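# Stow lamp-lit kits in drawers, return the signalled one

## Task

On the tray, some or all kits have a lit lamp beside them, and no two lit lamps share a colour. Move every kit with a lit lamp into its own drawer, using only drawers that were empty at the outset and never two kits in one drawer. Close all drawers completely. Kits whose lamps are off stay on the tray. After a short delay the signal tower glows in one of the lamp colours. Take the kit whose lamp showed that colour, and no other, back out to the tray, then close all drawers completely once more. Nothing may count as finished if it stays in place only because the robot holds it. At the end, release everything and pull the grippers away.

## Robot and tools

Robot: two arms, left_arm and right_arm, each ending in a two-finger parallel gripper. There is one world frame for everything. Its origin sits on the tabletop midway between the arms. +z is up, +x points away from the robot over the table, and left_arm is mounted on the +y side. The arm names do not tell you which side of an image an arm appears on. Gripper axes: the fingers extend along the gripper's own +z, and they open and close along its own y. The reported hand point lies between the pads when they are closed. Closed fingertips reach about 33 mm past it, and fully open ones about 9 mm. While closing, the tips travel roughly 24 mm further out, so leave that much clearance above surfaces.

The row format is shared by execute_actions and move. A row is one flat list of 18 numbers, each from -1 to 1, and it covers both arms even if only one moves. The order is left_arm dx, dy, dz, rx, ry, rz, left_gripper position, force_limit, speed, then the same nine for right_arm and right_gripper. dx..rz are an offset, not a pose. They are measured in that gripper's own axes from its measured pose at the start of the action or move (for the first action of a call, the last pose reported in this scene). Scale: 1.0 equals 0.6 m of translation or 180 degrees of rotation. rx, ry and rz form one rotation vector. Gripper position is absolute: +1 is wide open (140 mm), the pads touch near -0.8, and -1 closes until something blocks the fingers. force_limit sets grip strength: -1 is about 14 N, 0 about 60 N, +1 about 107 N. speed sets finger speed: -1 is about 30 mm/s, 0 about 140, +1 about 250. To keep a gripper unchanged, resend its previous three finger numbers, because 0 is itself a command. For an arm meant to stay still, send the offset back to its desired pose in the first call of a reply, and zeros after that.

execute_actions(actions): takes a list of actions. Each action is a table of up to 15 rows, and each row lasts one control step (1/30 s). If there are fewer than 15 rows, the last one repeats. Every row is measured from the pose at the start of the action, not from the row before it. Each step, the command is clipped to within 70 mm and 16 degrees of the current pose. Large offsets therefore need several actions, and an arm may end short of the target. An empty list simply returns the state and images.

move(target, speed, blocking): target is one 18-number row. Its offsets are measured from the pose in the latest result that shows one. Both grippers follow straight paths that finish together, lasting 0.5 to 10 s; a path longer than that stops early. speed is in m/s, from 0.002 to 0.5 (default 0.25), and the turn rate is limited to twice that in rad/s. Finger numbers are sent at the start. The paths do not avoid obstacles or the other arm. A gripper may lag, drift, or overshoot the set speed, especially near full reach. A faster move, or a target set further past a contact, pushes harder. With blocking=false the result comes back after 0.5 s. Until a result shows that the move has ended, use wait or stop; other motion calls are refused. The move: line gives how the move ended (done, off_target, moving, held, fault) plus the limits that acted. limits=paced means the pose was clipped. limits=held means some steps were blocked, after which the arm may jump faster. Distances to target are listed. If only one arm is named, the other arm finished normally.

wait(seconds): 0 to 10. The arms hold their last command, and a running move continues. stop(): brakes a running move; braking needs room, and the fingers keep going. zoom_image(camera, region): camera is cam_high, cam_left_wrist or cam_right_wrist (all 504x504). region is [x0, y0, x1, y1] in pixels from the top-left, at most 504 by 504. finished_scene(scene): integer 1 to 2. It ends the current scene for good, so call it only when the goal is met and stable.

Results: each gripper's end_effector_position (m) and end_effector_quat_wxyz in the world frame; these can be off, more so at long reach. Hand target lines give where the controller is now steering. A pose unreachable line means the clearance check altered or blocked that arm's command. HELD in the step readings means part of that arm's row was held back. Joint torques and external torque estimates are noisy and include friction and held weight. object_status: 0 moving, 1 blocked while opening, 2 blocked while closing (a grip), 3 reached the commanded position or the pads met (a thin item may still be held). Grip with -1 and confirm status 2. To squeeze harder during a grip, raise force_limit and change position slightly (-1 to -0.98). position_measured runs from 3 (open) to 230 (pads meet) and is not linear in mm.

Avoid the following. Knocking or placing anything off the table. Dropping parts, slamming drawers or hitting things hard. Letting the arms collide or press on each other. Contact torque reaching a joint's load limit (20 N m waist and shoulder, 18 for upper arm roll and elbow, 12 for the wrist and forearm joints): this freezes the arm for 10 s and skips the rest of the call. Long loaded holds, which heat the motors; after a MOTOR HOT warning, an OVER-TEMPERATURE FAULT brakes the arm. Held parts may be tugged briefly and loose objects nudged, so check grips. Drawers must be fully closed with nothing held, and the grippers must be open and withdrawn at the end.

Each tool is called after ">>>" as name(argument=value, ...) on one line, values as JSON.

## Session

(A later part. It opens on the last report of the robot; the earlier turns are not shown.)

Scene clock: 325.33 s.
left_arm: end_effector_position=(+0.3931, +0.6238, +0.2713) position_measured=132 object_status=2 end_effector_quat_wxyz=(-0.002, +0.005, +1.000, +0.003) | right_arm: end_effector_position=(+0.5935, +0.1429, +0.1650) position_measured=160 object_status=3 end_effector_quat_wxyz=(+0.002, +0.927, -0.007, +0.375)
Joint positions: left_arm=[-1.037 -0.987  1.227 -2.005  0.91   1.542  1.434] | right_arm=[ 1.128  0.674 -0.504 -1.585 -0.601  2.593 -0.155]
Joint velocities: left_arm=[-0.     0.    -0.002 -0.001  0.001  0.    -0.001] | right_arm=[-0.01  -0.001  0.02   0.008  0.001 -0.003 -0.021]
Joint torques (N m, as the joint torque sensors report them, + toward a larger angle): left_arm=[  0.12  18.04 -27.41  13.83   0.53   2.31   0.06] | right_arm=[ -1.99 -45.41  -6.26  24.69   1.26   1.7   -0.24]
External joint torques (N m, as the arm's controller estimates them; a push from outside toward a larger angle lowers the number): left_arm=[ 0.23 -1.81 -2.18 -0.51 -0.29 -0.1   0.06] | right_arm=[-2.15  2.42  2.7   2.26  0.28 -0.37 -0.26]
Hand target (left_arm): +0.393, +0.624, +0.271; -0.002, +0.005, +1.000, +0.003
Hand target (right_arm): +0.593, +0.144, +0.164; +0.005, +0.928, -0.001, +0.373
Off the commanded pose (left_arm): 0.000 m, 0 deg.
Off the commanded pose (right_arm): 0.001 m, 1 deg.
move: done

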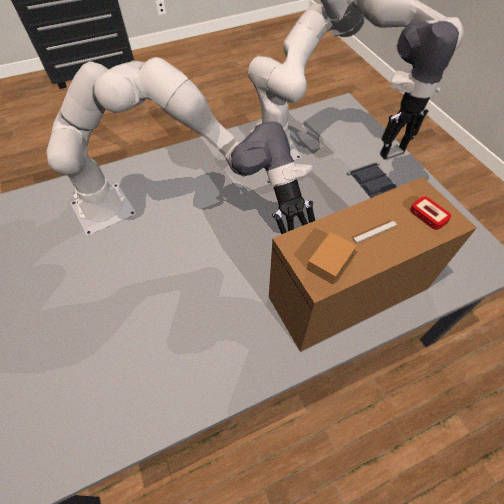

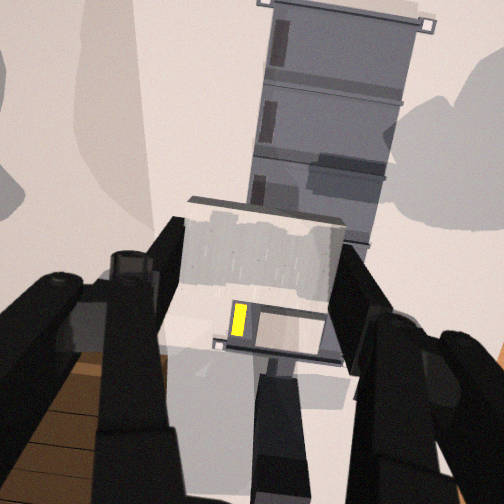

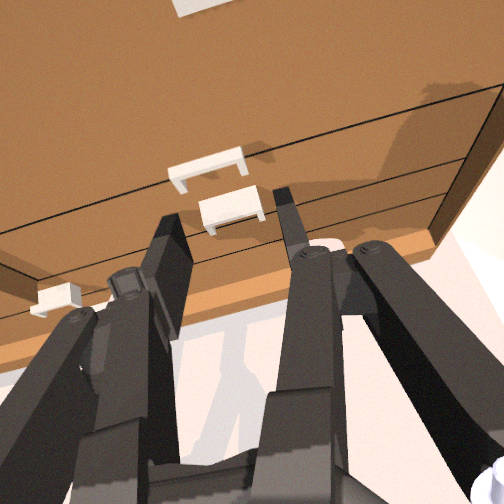

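>>> move(target=[0,0,0,0,0,0,-1,0,-0.3,0.002,0,0.002,0,0,0,-1,0.3,-0.5], speed=0.02)

>>> move(target=[0,0,0,0,0,0,-1,0,-0.3,-0.142,0,-0.137,0,0,0,-1,0.3,-0.5], speed=0.07)

Scene clock: 327.40 s.
left_arm: end_effector_position=(+0.3931, +0.6238, +0.2713) position_measured=132 object_status=2 end_effector_quat_wxyz=(-0.002, +0.005, +1.000, +0.003) | right_arm: end_effector_position=(+0.5942, +0.1408, +0.1646) position_measured=195 object_status=2 end_effector_quat_wxyz=(+0.006, +0.927, -0.006, +0.374)
Joint positions: left_arm=[-1.037 -0.987  1.227 -2.005  0.91   1.542  1.434] | right_arm=[ 1.126  0.674 -0.503 -1.584 -0.601  2.587 -0.161]
Joint velocities: left_arm=[ 0.001 -0.002 -0.001  0.001 -0.001  0.     0.001] | right_arm=[ 0.     0.001  0.     0.     0.    -0.    -0.   ]
Joint torques (N m, as the joint torque sensors report them, + toward a larger angle): left_arm=[  1.11  17.39 -26.56  12.66   0.63   2.38   0.16] | right_arm=[ -1.93 -44.    -7.2   25.63   1.46   2.87   0.22]
External joint torques (N m, as the arm's controller estimates them; a push from outside toward a larger angle lowers the number): left_arm=[ 0.91 -2.29 -1.47 -1.87 -0.21 -0.03  0.16] | right_arm=[-1.8   3.7   1.89  3.3   0.49  0.83  0.2 ]
Hand target (left_arm): +0.393, +0.624, +0.271; -0.002, +0.005, +1.000, +0.003
Hand target (right_arm): +0.595, +0.143, +0.165; +0.002, +0.927, -0.007, +0.374
Off the commanded pose (left_arm): 0.000 m, 0 deg.
Off the commanded pose (right_arm): 0.002 m, 0 deg.
move: done

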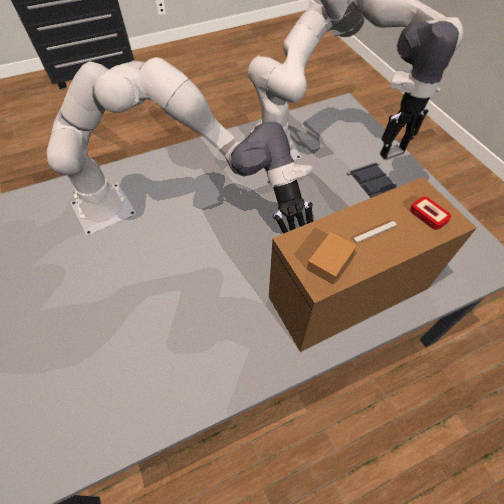

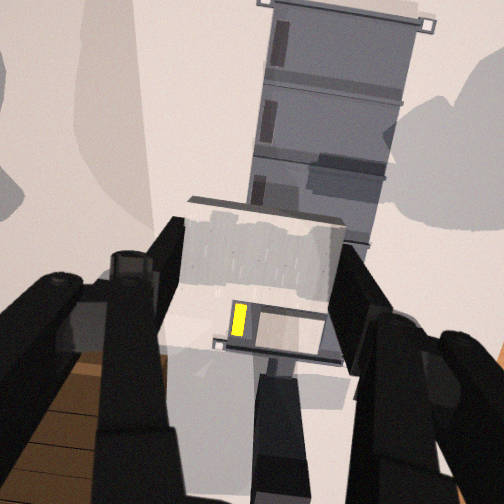

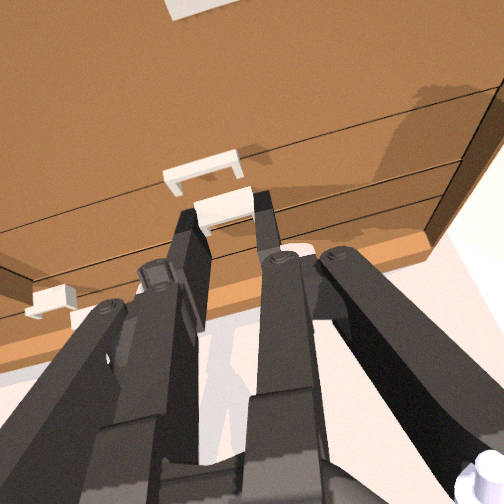

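Scene clock: 329.47 s.
left_arm: end_effector_position=(+0.3931, +0.6238, +0.2713) position_measured=132 object_status=2 end_effector_quat_wxyz=(-0.002, +0.005, +1.000, +0.003) | right_arm: end_effector_position=(+0.4827, +0.1361, +0.1678) position_measured=195 object_status=2 end_effector_quat_wxyz=(+0.012, +0.926, -0.004, +0.378)
Joint positions: left_arm=[-1.037 -0.987  1.227 -2.005  0.91   1.542  1.434] | right_arm=[ 1.432  0.504 -0.645 -1.861 -0.718  2.548  0.045]
Joint velocities: left_arm=[-0.    -0.001  0.    -0.    -0.    -0.     0.001] | right_arm=[ 0.017 -0.001 -0.013 -0.006 -0.001  0.     0.021]
Joint torques (N m, as the joint torque sensors report them, + toward a larger angle): left_arm=[ -0.08  18.64 -26.67  13.72   0.62   2.36   0.12] | right_arm=[  3.75 -37.83  -6.27  21.51   0.33   2.21   0.51]
External joint torques (N m, as the arm's controller estimates them; a push from outside toward a larger angle lowers the number): left_arm=[ 0.03 -1.18 -1.48 -0.62 -0.2  -0.05  0.12] | right_arm=[ 3.87  1.96  2.93 -0.13 -0.47  0.55  0.48]
Hand target (left_arm): +0.393, +0.624, +0.271; -0.002, +0.005, +1.000, +0.003
Hand target (right_arm): +0.477, +0.140, +0.166; +0.007, +0.926, -0.005, +0.377
Off the commanded pose (left_arm): 0.000 m, 0 deg.
Off the commanded pose (right_arm): 0.010 m, 1 deg.
move: off_target (right_arm)

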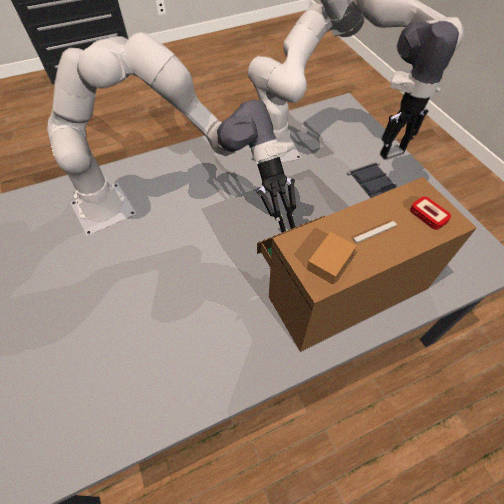

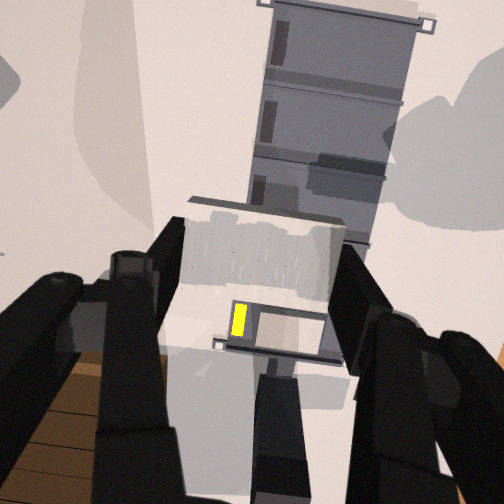

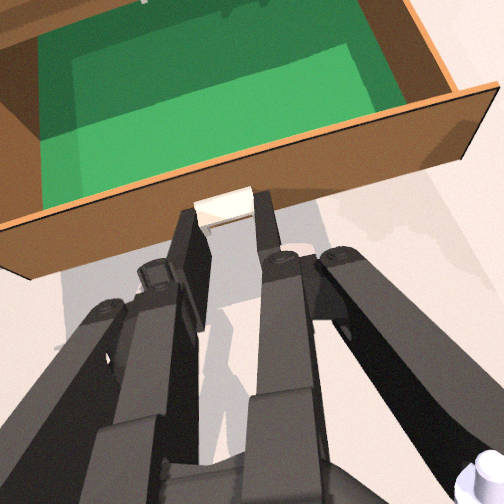

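>>> move(target=[0,0,0,0,0,0,-1,0,-0.3,-0.01,0,-0.01,0,0,0,-0.1,0,0], speed=0.03)

>>> move(target=[-0.1,-0.1,0,0,0,0,-1,0,-0.3,-0.03,0.1,-0.06,0,0,0,-0.1,0,0], speed=0.15)

>>> move(target=[-0.16,-0.67,0,0,0,0,-1,0,-0.3,0,0.55,0,0,0,0,-0.1,0,0], speed=0.3)

Scene clock: 333.30 s.
left_arm: end_effector_position=(+0.3931, +0.6238, +0.2713) position_measured=132 object_status=2 end_effector_quat_wxyz=(-0.002, +0.005, +1.000, +0.003) | right_arm: end_effector_position=(+0.4736, +0.1380, +0.1676) position_measured=141 object_status=3 end_effector_quat_wxyz=(+0.011, +0.926, -0.001, +0.377)
Joint positions: left_arm=[-1.037 -0.987  1.227 -2.005  0.91   1.542  1.434] | right_arm=[ 1.452  0.495 -0.65  -1.874 -0.722  2.544  0.052]
Joint velocities: left_arm=[-0.001 -0.001  0.     0.001 -0.001 -0.001  0.002] | right_arm=[ 0.006 -0.    -0.01  -0.003  0.001 -0.002  0.004]
Joint torques (N m, as the joint torque sensors report them, + toward a larger angle): left_arm=[ -0.28  18.6  -26.47  14.07   0.65   2.31   0.15] | right_arm=[  1.28 -38.63  -8.84  20.16  -0.07   1.4    0.44]
External joint torques (N m, as the arm's controller estimates them; a push from outside toward a larger angle lowers the number): left_arm=[-0.35 -1.13 -1.34 -0.38 -0.18 -0.1   0.15] | right_arm=[ 1.26  0.65  0.12 -1.35 -0.87 -0.26  0.42]
Hand target (left_arm): +0.393, +0.624, +0.271; -0.002, +0.005, +1.000, +0.003
Hand target (right_arm): +0.474, +0.136, +0.168; +0.012, +0.926, -0.004, +0.378
Off the commanded pose (left_arm): 0.000 m, 0 deg.
Off the commanded pose (right_arm): 0.002 m, 0 deg.
move: done

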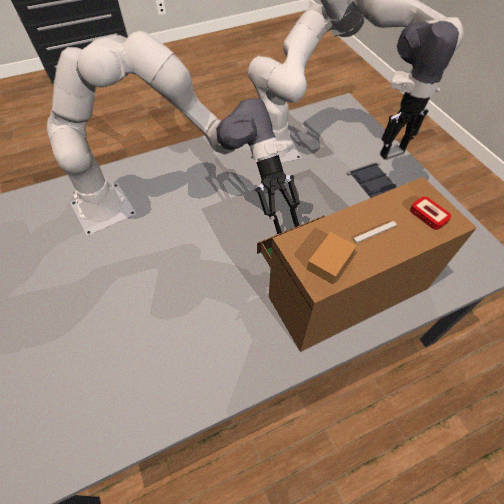

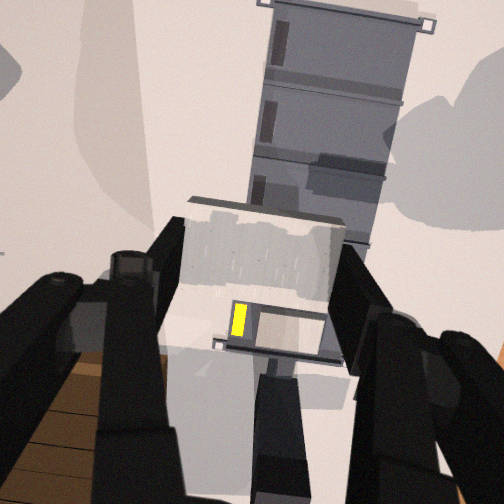

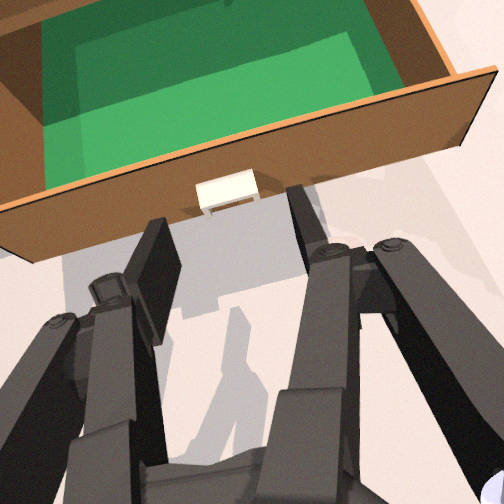

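Scene clock: 334.43 s.
left_arm: end_effector_position=(+0.4511, +0.5627, +0.2718) position_measured=132 object_status=2 end_effector_quat_wxyz=(-0.002, +0.012, +1.000, +0.005) | right_arm: end_effector_position=(+0.4350, +0.0799, +0.1819) position_measured=141 object_status=3 end_effector_quat_wxyz=(+0.013, +0.926, +0.008, +0.377)
Joint positions: left_arm=[-1.248 -0.914  1.305 -1.922  0.877  1.58   1.345] | right_arm=[ 1.593  0.273 -0.753 -2.12  -0.917  2.526  0.173]
Joint velocities: left_arm=[-0.     0.     0.     0.001 -0.001  0.001 -0.025] | right_arm=[ 0.01  -0.    -0.01  -0.003 -0.008  0.     0.041]
Joint torques (N m, as the joint torque sensors report them, + toward a larger angle): left_arm=[ -1.06  20.07 -25.55  16.68  -0.26   2.85  -0.09] | right_arm=[  1.05 -29.83  -5.55  20.53  -0.34   1.1    0.46]
External joint torques (N m, as the arm's controller estimates them; a push from outside toward a larger angle lowers the number): left_arm=[-1.05 -0.78 -0.98  1.43 -1.09  0.45 -0.09] | right_arm=[ 1.06  0.31  0.03 -0.89 -1.03 -0.31  0.44]
Hand target (left_arm): +0.453, +0.561, +0.273; -0.000, +0.006, +1.000, +0.003
Hand target (right_arm): +0.435, +0.078, +0.182; +0.011, +0.926, +0.000, +0.378
Off the commanded pose (left_arm): 0.002 m, 1 deg.
Off the commanded pose (right_arm): 0.001 m, 1 deg.
move: done

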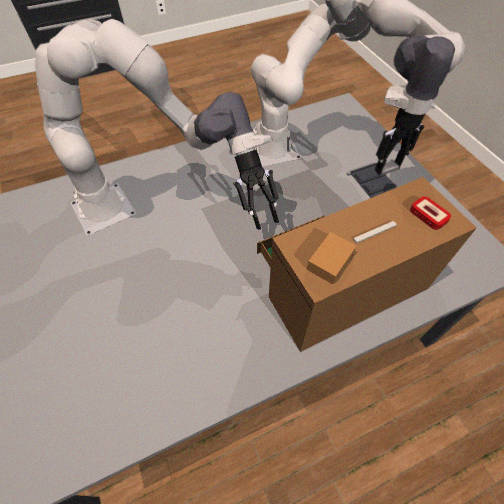

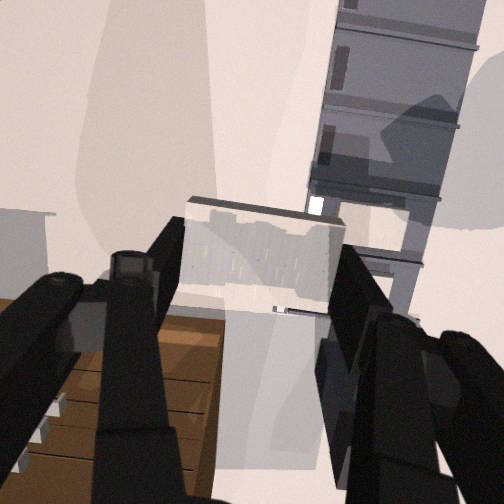

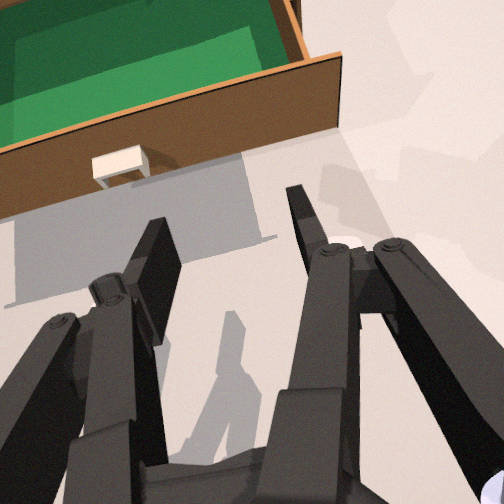

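Scene clock: 336.67 s.
left_arm: end_effector_position=(+0.5347, +0.1525, +0.2796) position_measured=132 object_status=2 end_effector_quat_wxyz=(+0.007, +0.020, +1.000, -0.002) | right_arm: end_effector_position=(+0.4348, -0.2445, +0.1830) position_measured=141 object_status=3 end_effector_quat_wxyz=(+0.007, +0.929, +0.002, +0.371)
Joint positions: left_arm=[-2.266 -0.643  1.712 -1.62   0.648  1.707  0.864] | right_arm=[ 1.128 -0.681 -0.861 -2.842 -1.701  2.405  0.165]
Joint velocities: left_arm=[-0.002 -0.001 -0.001  0.002  0.001 -0.003 -0.018] | right_arm=[ 0.001 -0.003  0.002 -0.002  0.001 -0.    -0.03 ]
Joint torques (N m, as the joint torque sensors report them, + toward a larger angle): left_arm=[ -0.9   27.52 -19.7   20.53  -0.38   2.11  -0.11] | right_arm=[-1.49 -3.57 11.48 17.28 -0.37  1.74 -0.19]
External joint torques (N m, as the arm's controller estimates them; a push from outside toward a larger angle lowers the number): left_arm=[-0.87 -0.36 -0.91  0.89 -1.18 -0.39 -0.11] | right_arm=[-1.57 -1.19  2.08 -1.1  -0.85  0.23 -0.21]
Hand target (left_arm): +0.534, +0.152, +0.281; +0.006, +0.015, +1.000, -0.002
Hand target (right_arm): +0.434, -0.244, +0.183; +0.009, +0.928, +0.011, +0.372
Off the commanded pose (left_arm): 0.014 m, 2 deg.
Off the commanded pose (right_arm): 0.010 m, 1 deg.
move: off_target (left_arm, right_arm)

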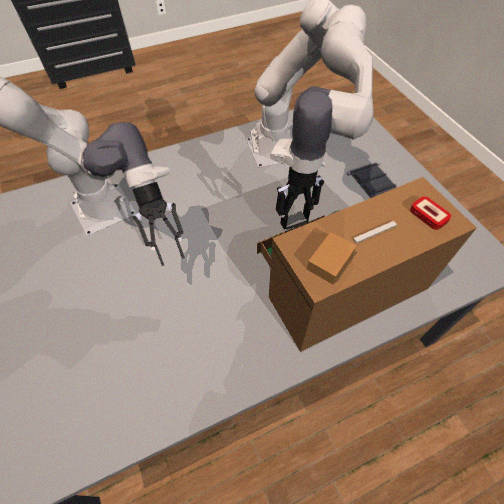

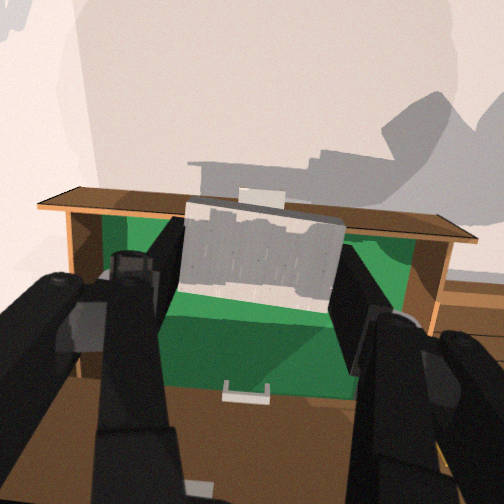

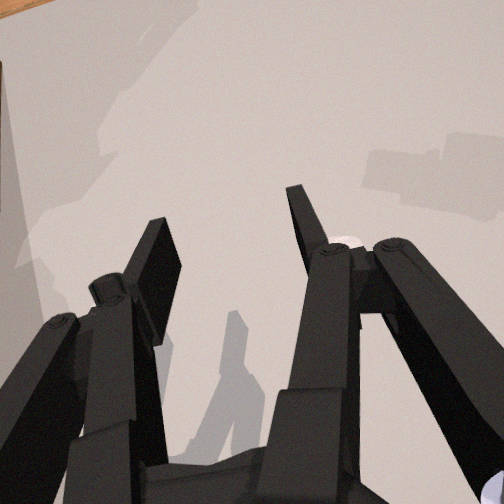

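>>> move(target=[-0.035,0,0.1,0,0.004,-0.01,-1,0,-0.3,0,0,0,0,0,0,-0.1,0,0], speed=0.1)

Scene clock: 339.17 s.
left_arm: end_effector_position=(+0.5655, +0.1545, +0.2409) position_measured=132 object_status=2 end_effector_quat_wxyz=(+0.017, +0.005, +1.000, -0.003) | right_arm: end_effector_position=(+0.4348, -0.2444, +0.1830) position_measured=141 object_status=3 end_effector_quat_wxyz=(+0.008, +0.929, +0.005, +0.371)
Joint positions: left_arm=[-2.346 -0.698  1.817 -1.599  0.706  1.779  0.84 ] | right_arm=[ 1.128 -0.681 -0.861 -2.842 -1.701  2.405  0.158]
Joint velocities: left_arm=[-0.002 -0.001  0.004  0.002  0.001  0.008 -0.001] | right_arm=[ 0.    -0.001 -0.001  0.     0.002  0.001 -0.001]
Joint torques (N m, as the joint torque sensors report them, + toward a larger angle): left_arm=[ -7.75  18.32 -10.68   8.39   0.39   2.87  -0.55] | right_arm=[-0.34 -2.04 10.3  18.71  0.43  1.37  0.4 ]
External joint torques (N m, as the arm's controller estimates them; a push from outside toward a larger angle lowers the number): left_arm=[ -7.68 -13.87   8.92 -10.77  -0.41   0.35  -0.54] | right_arm=[-0.31  0.41  0.97  0.24 -0.05 -0.12  0.38]
Hand target (left_arm): +0.556, +0.151, +0.221; +0.001, +0.005, +1.000, -0.002
Hand target (right_arm): +0.435, -0.245, +0.183; +0.007, +0.929, +0.002, +0.371
Off the commanded pose (left_arm): 0.023 m, 2 deg.
Off the commanded pose (right_arm): 0.000 m, 0 deg.
move: off_target (left_arm)

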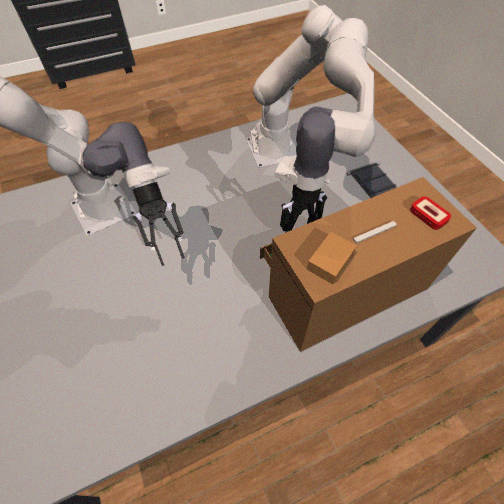

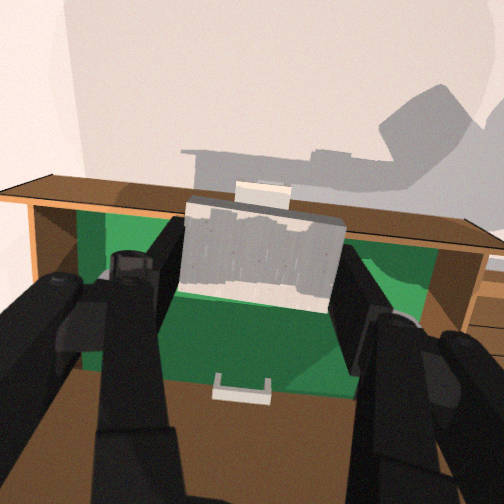

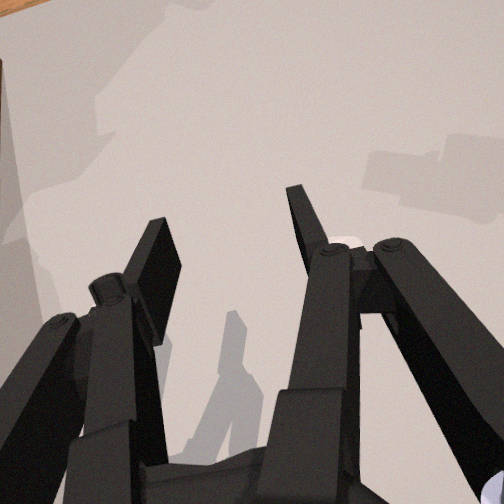

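>>> move(target=[-0.025,0,-0.03,0,0,0,-1,0,-0.3,0,0,0,0,0,0,-0.1,0,0], speed=0.05)

Scene clock: 341.57 s.
left_arm: end_effector_position=(+0.5805, +0.1537, +0.2600) position_measured=132 object_status=2 end_effector_quat_wxyz=(+0.019, +0.000, +1.000, -0.005) | right_arm: end_effector_position=(+0.4348, -0.2444, +0.1830) position_measured=141 object_status=3 end_effector_quat_wxyz=(+0.008, +0.929, +0.005, +0.371)
Joint positions: left_arm=[-2.4   -0.713  1.839 -1.501  0.706  1.727  0.856] | right_arm=[ 1.128 -0.681 -0.861 -2.842 -1.701  2.405  0.158]
Joint velocities: left_arm=[-0.009 -0.006  0.005  0.01  -0.002 -0.032  0.015] | right_arm=[-0.    -0.001 -0.001 -0.002  0.    -0.001  0.   ]
Joint torques (N m, as the joint torque sensors report them, + toward a larger angle): left_arm=[ -0.56  31.26 -19.22  20.6    0.92   2.14   0.3 ] | right_arm=[-0.35 -2.08 10.61 18.83  0.43  1.41  0.09]
External joint torques (N m, as the arm's controller estimates them; a push from outside toward a larger angle lowers the number): left_arm=[-0.41 -3.37  0.26  1.7   0.11 -0.41  0.3 ] | right_arm=[-0.35  0.31  1.29  0.48 -0.05 -0.08  0.07]
Hand target (left_arm): +0.580, +0.155, +0.259; +0.017, +0.004, +1.000, -0.003
Hand target (right_arm): +0.435, -0.244, +0.183; +0.008, +0.929, +0.005, +0.371
Off the commanded pose (left_arm): 0.001 m, 1 deg.
Off the commanded pose (right_arm): 0.000 m, 0 deg.
move: done

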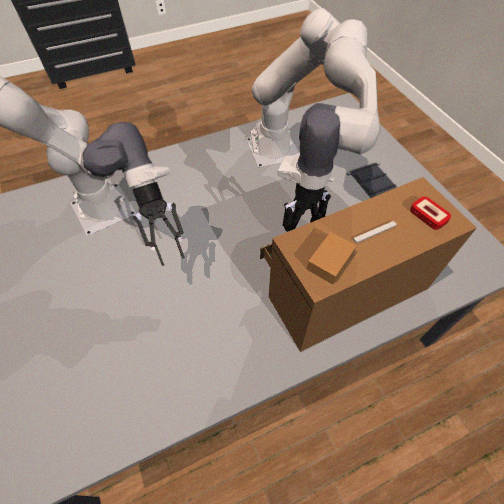

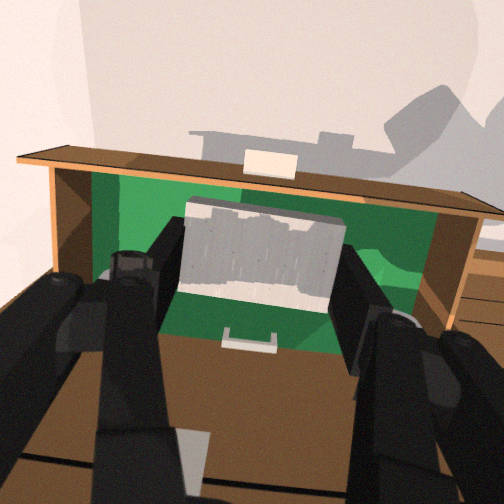

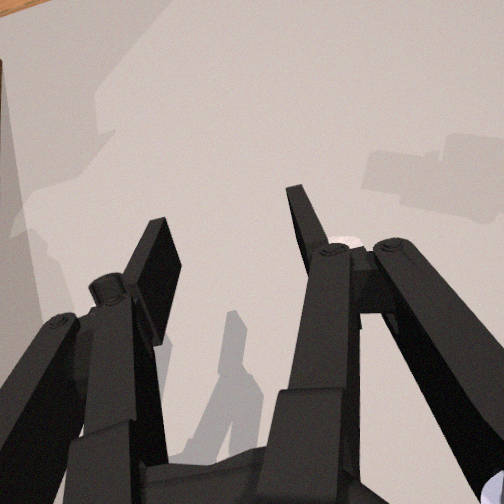

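>>> move(target=[0.003,0,0.055,0,0,0,-1,0,-0.3,0,0,0,0,0,0,-0.1,0,0], speed=0.04)

Scene clock: 344.10 s.
left_arm: end_effector_position=(+0.5851, +0.1533, +0.2420) position_measured=132 object_status=2 end_effector_quat_wxyz=(+0.029, +0.003, +1.000, -0.006) | right_arm: end_effector_position=(+0.4348, -0.2444, +0.1830) position_measured=141 object_status=3 end_effector_quat_wxyz=(+0.008, +0.929, +0.005, +0.371)
Joint positions: left_arm=[-2.388 -0.717  1.852 -1.548  0.724  1.789  0.849] | right_arm=[ 1.128 -0.681 -0.861 -2.842 -1.701  2.405  0.158]
Joint velocities: left_arm=[ 0.002  0.     0.002 -0.002  0.005  0.012 -0.003] | right_arm=[-0.001  0.    -0.001 -0.001  0.     0.    -0.   ]
Joint torques (N m, as the joint torque sensors report them, + toward a larger angle): left_arm=[ -2.66  24.38 -15.2    9.08   0.99   3.07  -0.46] | right_arm=[-0.33 -2.22 10.59 18.45  0.44  1.43  0.12]
External joint torques (N m, as the arm's controller estimates them; a push from outside toward a larger angle lowers the number): left_arm=[ -2.74  -9.82   4.38 -10.     0.16   0.5   -0.45] | right_arm=[-0.31  0.13  1.29  0.08 -0.03 -0.05  0.1 ]
Hand target (left_arm): +0.580, +0.153, +0.227; +0.020, +0.001, +1.000, -0.005
Hand target (right_arm): +0.435, -0.244, +0.183; +0.008, +0.929, +0.005, +0.371
Off the commanded pose (left_arm): 0.016 m, 1 deg.
Off the commanded pose (right_arm): 0.000 m, 0 deg.
move: off_target (left_arm)

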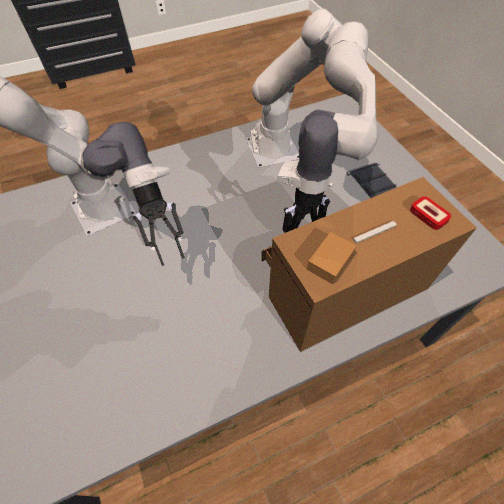

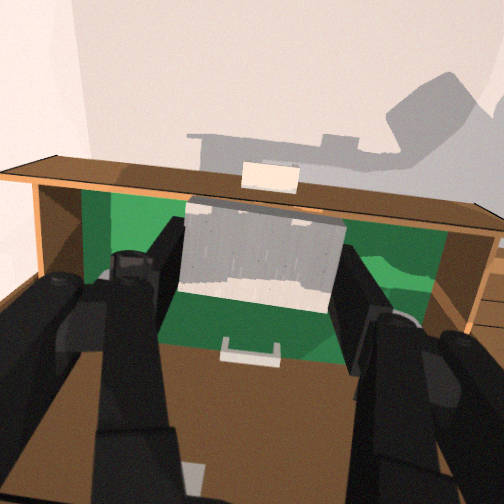

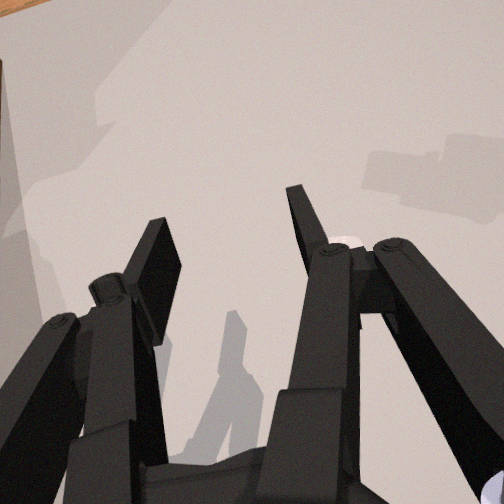

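>>> move(target=[0.012,0,-0.035,0,-0.11,0,-1,0,-0.3,0,0,0,0,0,0,-0.1,0,0], speed=0.08)

Scene clock: 356.83 s.
left_arm: end_effector_position=(+0.5757, +0.1516, +0.2603) position_measured=132 object_status=2 end_effector_quat_wxyz=(+0.198, +0.008, +0.980, -0.005) | right_arm: end_effector_position=(+0.4348, -0.2444, +0.1830) position_measured=141 object_status=3 end_effector_quat_wxyz=(+0.008, +0.929, +0.005, +0.371)
Joint positions: left_arm=[-1.981 -0.453  1.603 -2.008  0.82   2.263  0.696] | right_arm=[ 1.128 -0.681 -0.861 -2.842 -1.701  2.405  0.158]
Joint velocities: left_arm=[-0.     0.004  0.001 -0.001 -0.001  0.014 -0.013] | right_arm=[-0.002 -0.001  0.    -0.001 -0.     0.001 -0.   ]
Joint torques (N m, as the joint torque sensors report them, + toward a larger angle): left_arm=[  1.47  14.82 -15.66  20.26   1.19   3.4    0.03] | right_arm=[-0.36 -2.04 10.47 18.57  0.41  1.44  0.11]
External joint torques (N m, as the arm's controller estimates them; a push from outside toward a larger angle lowers the number): left_arm=[ 1.48  0.21 -1.44 -2.06  0.42  0.53  0.04] | right_arm=[-0.32  0.4   1.17  0.15 -0.07 -0.05  0.09]
Hand target (left_arm): +0.577, +0.151, +0.261; +0.200, +0.005, +0.980, -0.006
Hand target (right_arm): +0.435, -0.244, +0.183; +0.008, +0.929, +0.005, +0.371
Off the commanded pose (left_arm): 0.003 m, 1 deg.
Off the commanded pose (right_arm): 0.000 m, 0 deg.
move: done

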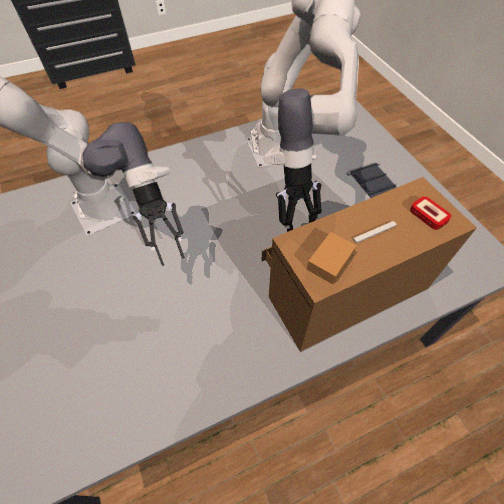

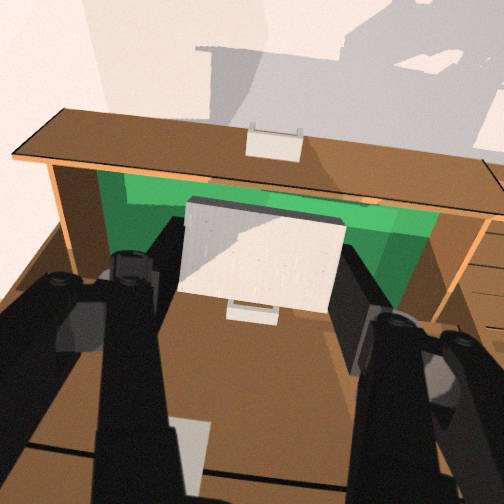

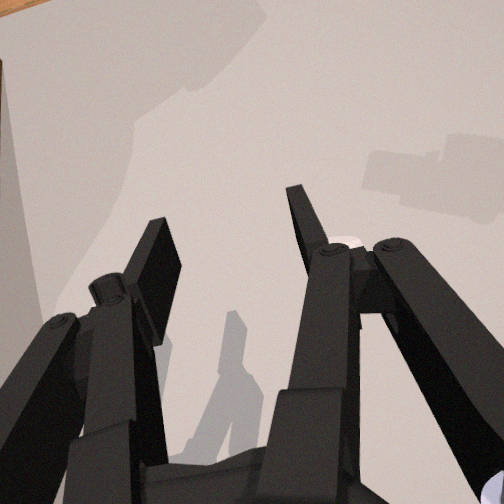

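>>> execute_actions(actions=[])

Scene clock: 366.57 s.
left_arm: end_effector_position=(+0.5760, +0.1511, +0.2606) position_measured=132 object_status=2 end_effector_quat_wxyz=(+0.198, +0.006, +0.980, -0.006) | right_arm: end_effector_position=(+0.4348, -0.2444, +0.1830) position_measured=141 object_status=3 end_effector_quat_wxyz=(+0.008, +0.929, +0.005, +0.371)
Joint positions: left_arm=[-1.981 -0.452  1.603 -2.008  0.82   2.266  0.693] | right_arm=[ 1.128 -0.681 -0.861 -2.842 -1.701  2.405  0.158]
Joint velocities: left_arm=[-0.     0.     0.001  0.001 -0.001 -0.001 -0.001] | right_arm=[-0.002 -0.001 -0.     0.001 -0.001  0.    -0.   ]
Joint torques (N m, as the joint torque sensors report them, + toward a larger angle): left_arm=[  1.87  14.41 -16.2   21.09   1.19   3.46  -0.04] | right_arm=[-0.47 -2.08 10.64 18.81  0.42  1.42  0.13]
External joint torques (N m, as the arm's controller estimates them; a push from outside toward a larger angle lowers the number): left_arm=[ 1.93 -0.19 -1.95 -1.24  0.42  0.57 -0.03] | right_arm=[-0.39  0.35  1.37  0.35 -0.06 -0.06  0.11]
Hand target (left_arm): +0.577, +0.151, +0.261; +0.200, +0.005, +0.980, -0.006
Hand target (right_arm): +0.435, -0.244, +0.183; +0.008, +0.929, +0.005, +0.371
Off the commanded pose (left_arm): 0.003 m, 1 deg.
Off the commanded pose (right_arm): 0.000 m, 0 deg.

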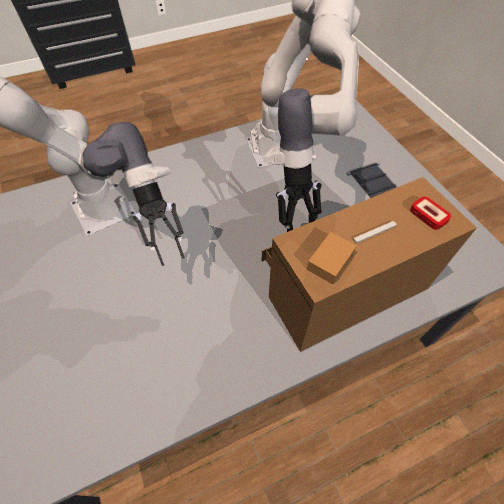

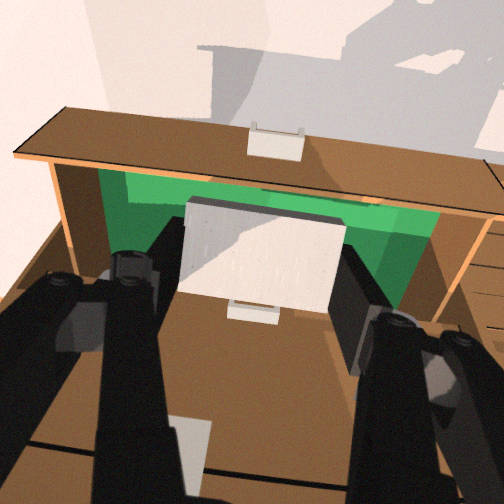

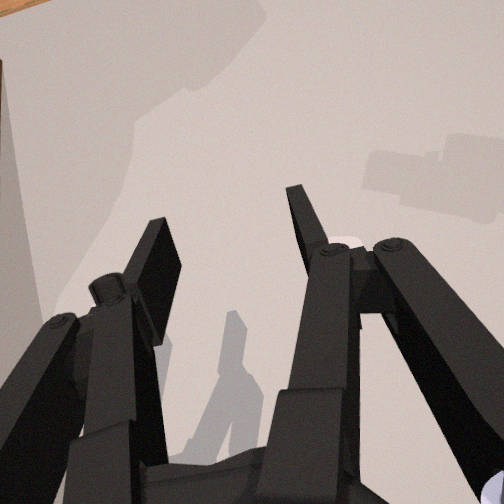

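>>> move(target=[0.042,0,0.064,0,0,0,-1,0,-0.3,0,0,0,0,0,0,-0.1,0,0], speed=0.04)

Scene clock: 380.43 s.
left_arm: end_effector_position=(+0.5853, +0.1538, +0.2479) position_measured=132 object_status=2 end_effector_quat_wxyz=(+0.218, +0.008, +0.976, -0.007) | right_arm: end_effector_position=(+0.4348, -0.2444, +0.1830) position_measured=141 object_status=3 end_effector_quat_wxyz=(+0.008, +0.929, +0.005, +0.371)
Joint positions: left_arm=[-1.998 -0.435  1.655 -2.041  0.864  2.349  0.665] | right_arm=[ 1.128 -0.681 -0.861 -2.842 -1.701  2.405  0.158]
Joint velocities: left_arm=[-0.002  0.002 -0.     0.001  0.001  0.     0.001] | right_arm=[ 0.001 -0.001 -0.001 -0.001  0.001  0.    -0.   ]
Joint torques (N m, as the joint torque sensors report them, + toward a larger angle): left_arm=[  0.4   13.39 -14.29  20.07   0.38   2.67   0.03] | right_arm=[-0.53 -1.99 10.68 18.52  0.39  1.41  0.12]
External joint torques (N m, as the arm's controller estimates them; a push from outside toward a larger angle lowers the number): left_arm=[ 0.45 -1.84 -0.58 -2.31 -0.27 -0.22  0.04] | right_arm=[-0.53  0.41  1.37  0.13 -0.09 -0.08  0.1 ]
Hand target (left_arm): +0.584, +0.153, +0.246; +0.217, +0.008, +0.976, -0.007
Hand target (right_arm): +0.435, -0.244, +0.183; +0.008, +0.929, +0.005, +0.371
Off the commanded pose (left_arm): 0.037 m, 2 deg.
Off the commanded pose (right_arm): 0.000 m, 0 deg.
TORQUE FAULT: the external load on joint 4 (elbow) of the left arm reached its load limit, and that arm stopped for 10 seconds. That time counts as 19 of the actions that you can send in this scene. A torque fault stops only its own arm. That arm's remaining commands of this call were not run. That arm's gripper holds where it stopped, with its grip as last carried out, and that arm accepts commands again: back off and push less far. That arm stops again, at the same cost, whenever a joint's load reaches its limit.
move: fault (left_arm)

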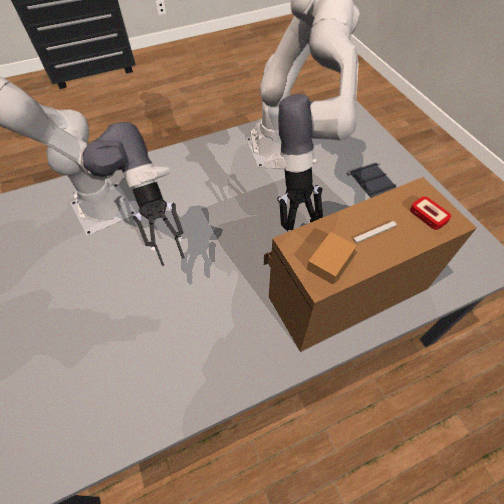

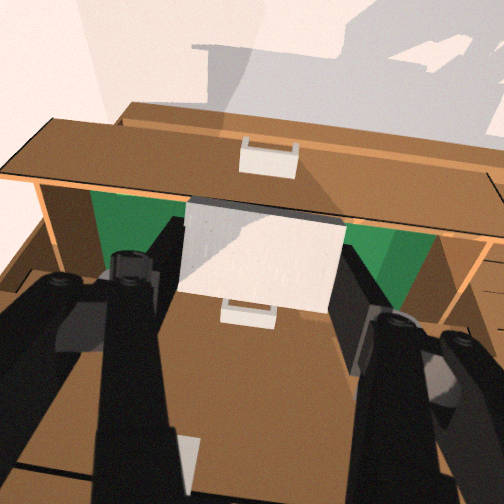

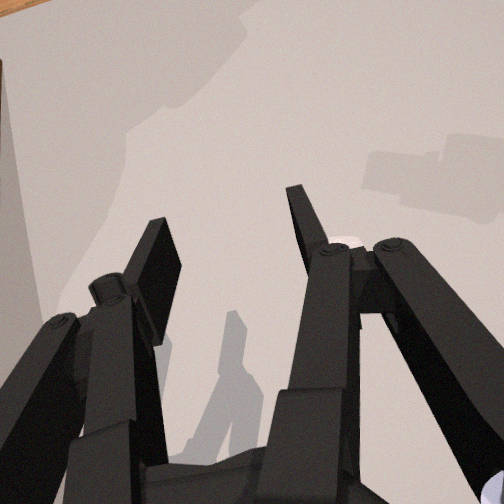

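>>> move(target=[0.03,0,-0.04,0,-0.05,0,-1,0,-0.3,0,0,0,0,0,0,-0.1,0,0], speed=0.05)

>>> move(target=[0.022,0,0.035,0,0,0,-1,0,-0.3,0,0,0,0,0,0,-0.1,0,0], speed=0.02)

Scene clock: 387.63 s.
left_arm: end_effector_position=(+0.5582, +0.1547, +0.2590) position_measured=132 object_status=2 end_effector_quat_wxyz=(+0.290, +0.012, +0.957, -0.004) | right_arm: end_effector_position=(+0.4348, -0.2444, +0.1830) position_measured=141 object_status=3 end_effector_quat_wxyz=(+0.008, +0.929, +0.005, +0.371)
Joint positions: left_arm=[-1.607 -0.323  1.314 -2.25   0.979  2.544  0.514] | right_arm=[ 1.128 -0.681 -0.861 -2.842 -1.701  2.405  0.158]
Joint velocities: left_arm=[ 0.01   0.008 -0.004 -0.001 -0.     0.017 -0.03 ] | right_arm=[-0.     0.002  0.    -0.001  0.    -0.001 -0.   ]
Joint torques (N m, as the joint torque sensors report them, + toward a larger angle): left_arm=[  1.59   0.75 -11.68  22.28   0.9    3.44  -0.15] | right_arm=[-0.22 -2.23 10.63 18.64  0.4   1.42  0.13]
External joint torques (N m, as the arm's controller estimates them; a push from outside toward a larger angle lowers the number): left_arm=[ 1.47  0.71 -2.3  -0.73  0.7   0.75 -0.13] | right_arm=[-0.21  0.11  1.3   0.25 -0.07 -0.07  0.11]
Hand target (left_arm): +0.558, +0.154, +0.259; +0.292, +0.009, +0.956, -0.007
Hand target (right_arm): +0.435, -0.244, +0.183; +0.008, +0.929, +0.005, +0.371
Off the commanded pose (left_arm): 0.003 m, 1 deg.
Off the commanded pose (right_arm): 0.000 m, 0 deg.
move: done

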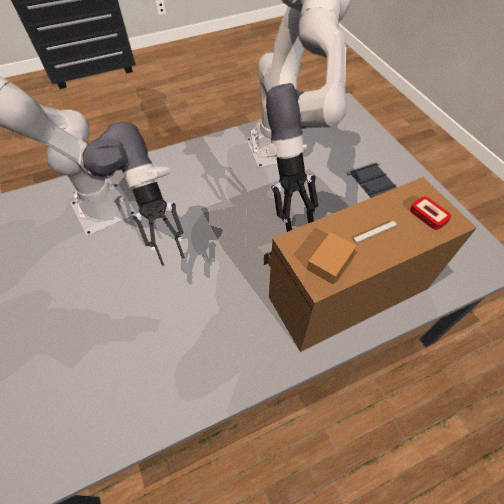

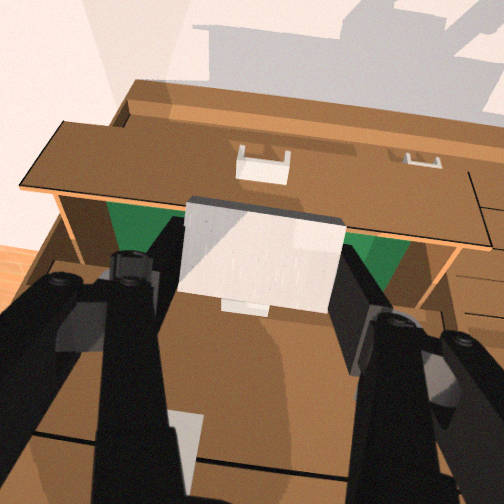

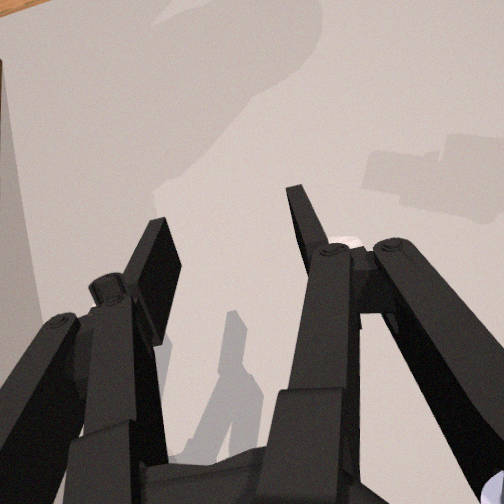

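Scene clock: 389.10 s.
left_arm: end_effector_position=(+0.5586, +0.1561, +0.2343) position_measured=132 object_status=2 end_effector_quat_wxyz=(+0.289, +0.014, +0.957, -0.002) | right_arm: end_effector_position=(+0.4348, -0.2444, +0.1830) position_measured=141 object_status=3 end_effector_quat_wxyz=(+0.008, +0.929, +0.005, +0.371)
Joint positions: left_arm=[-1.679 -0.266  1.418 -2.272  0.979  2.619  0.497] | right_arm=[ 1.128 -0.681 -0.861 -2.842 -1.701  2.405  0.158]
Joint velocities: left_arm=[-0.012  0.009  0.016 -0.    -0.001  0.023 -0.006] | right_arm=[-0.001 -0.    -0.     0.    -0.001 -0.     0.001]
Joint torques (N m, as the joint torque sensors report them, + toward a larger angle): left_arm=[-0.33  2.34 -8.42 21.6   0.21  3.31 -0.01] | right_arm=[-0.37 -1.9  10.63 18.57  0.41  1.44  0.1 ]
External joint torques (N m, as the arm's controller estimates them; a push from outside toward a larger angle lowers the number): left_arm=[-0.4   0.98 -0.47 -1.23  0.18  0.63  0.  ] | right_arm=[-0.34  0.48  1.33  0.15 -0.06 -0.04  0.08]
Hand target (left_arm): +0.558, +0.154, +0.234; +0.290, +0.013, +0.957, -0.005
Hand target (right_arm): +0.435, -0.244, +0.183; +0.008, +0.929, +0.005, +0.371
Off the commanded pose (left_arm): 0.002 m, 0 deg.
Off the commanded pose (right_arm): 0.000 m, 0 deg.
move: done

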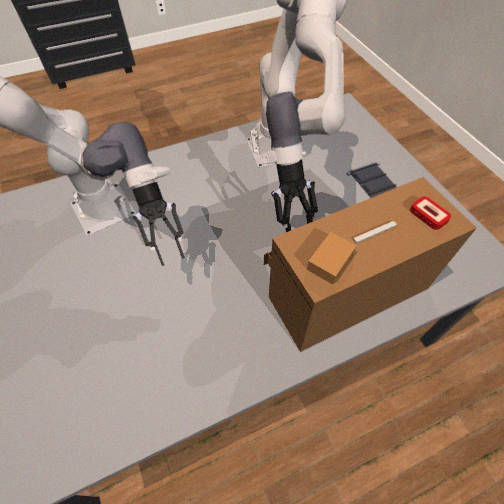

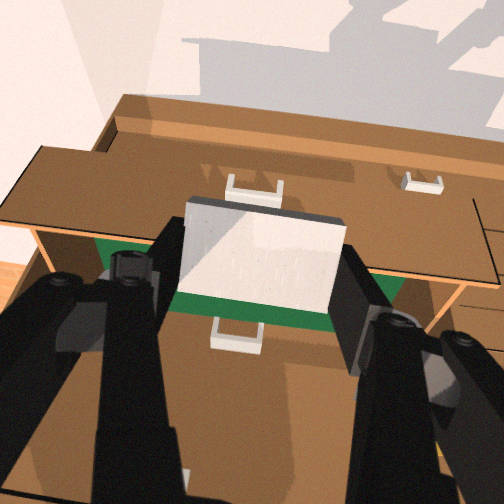

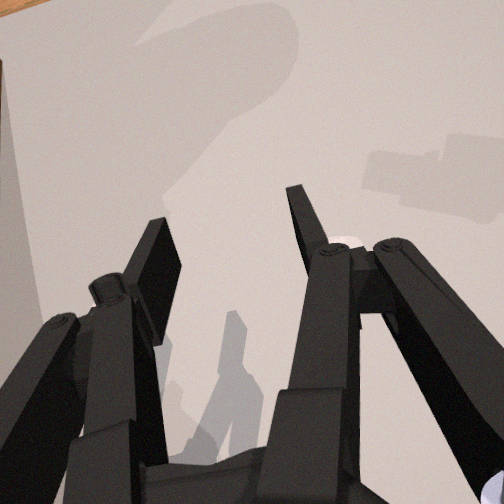

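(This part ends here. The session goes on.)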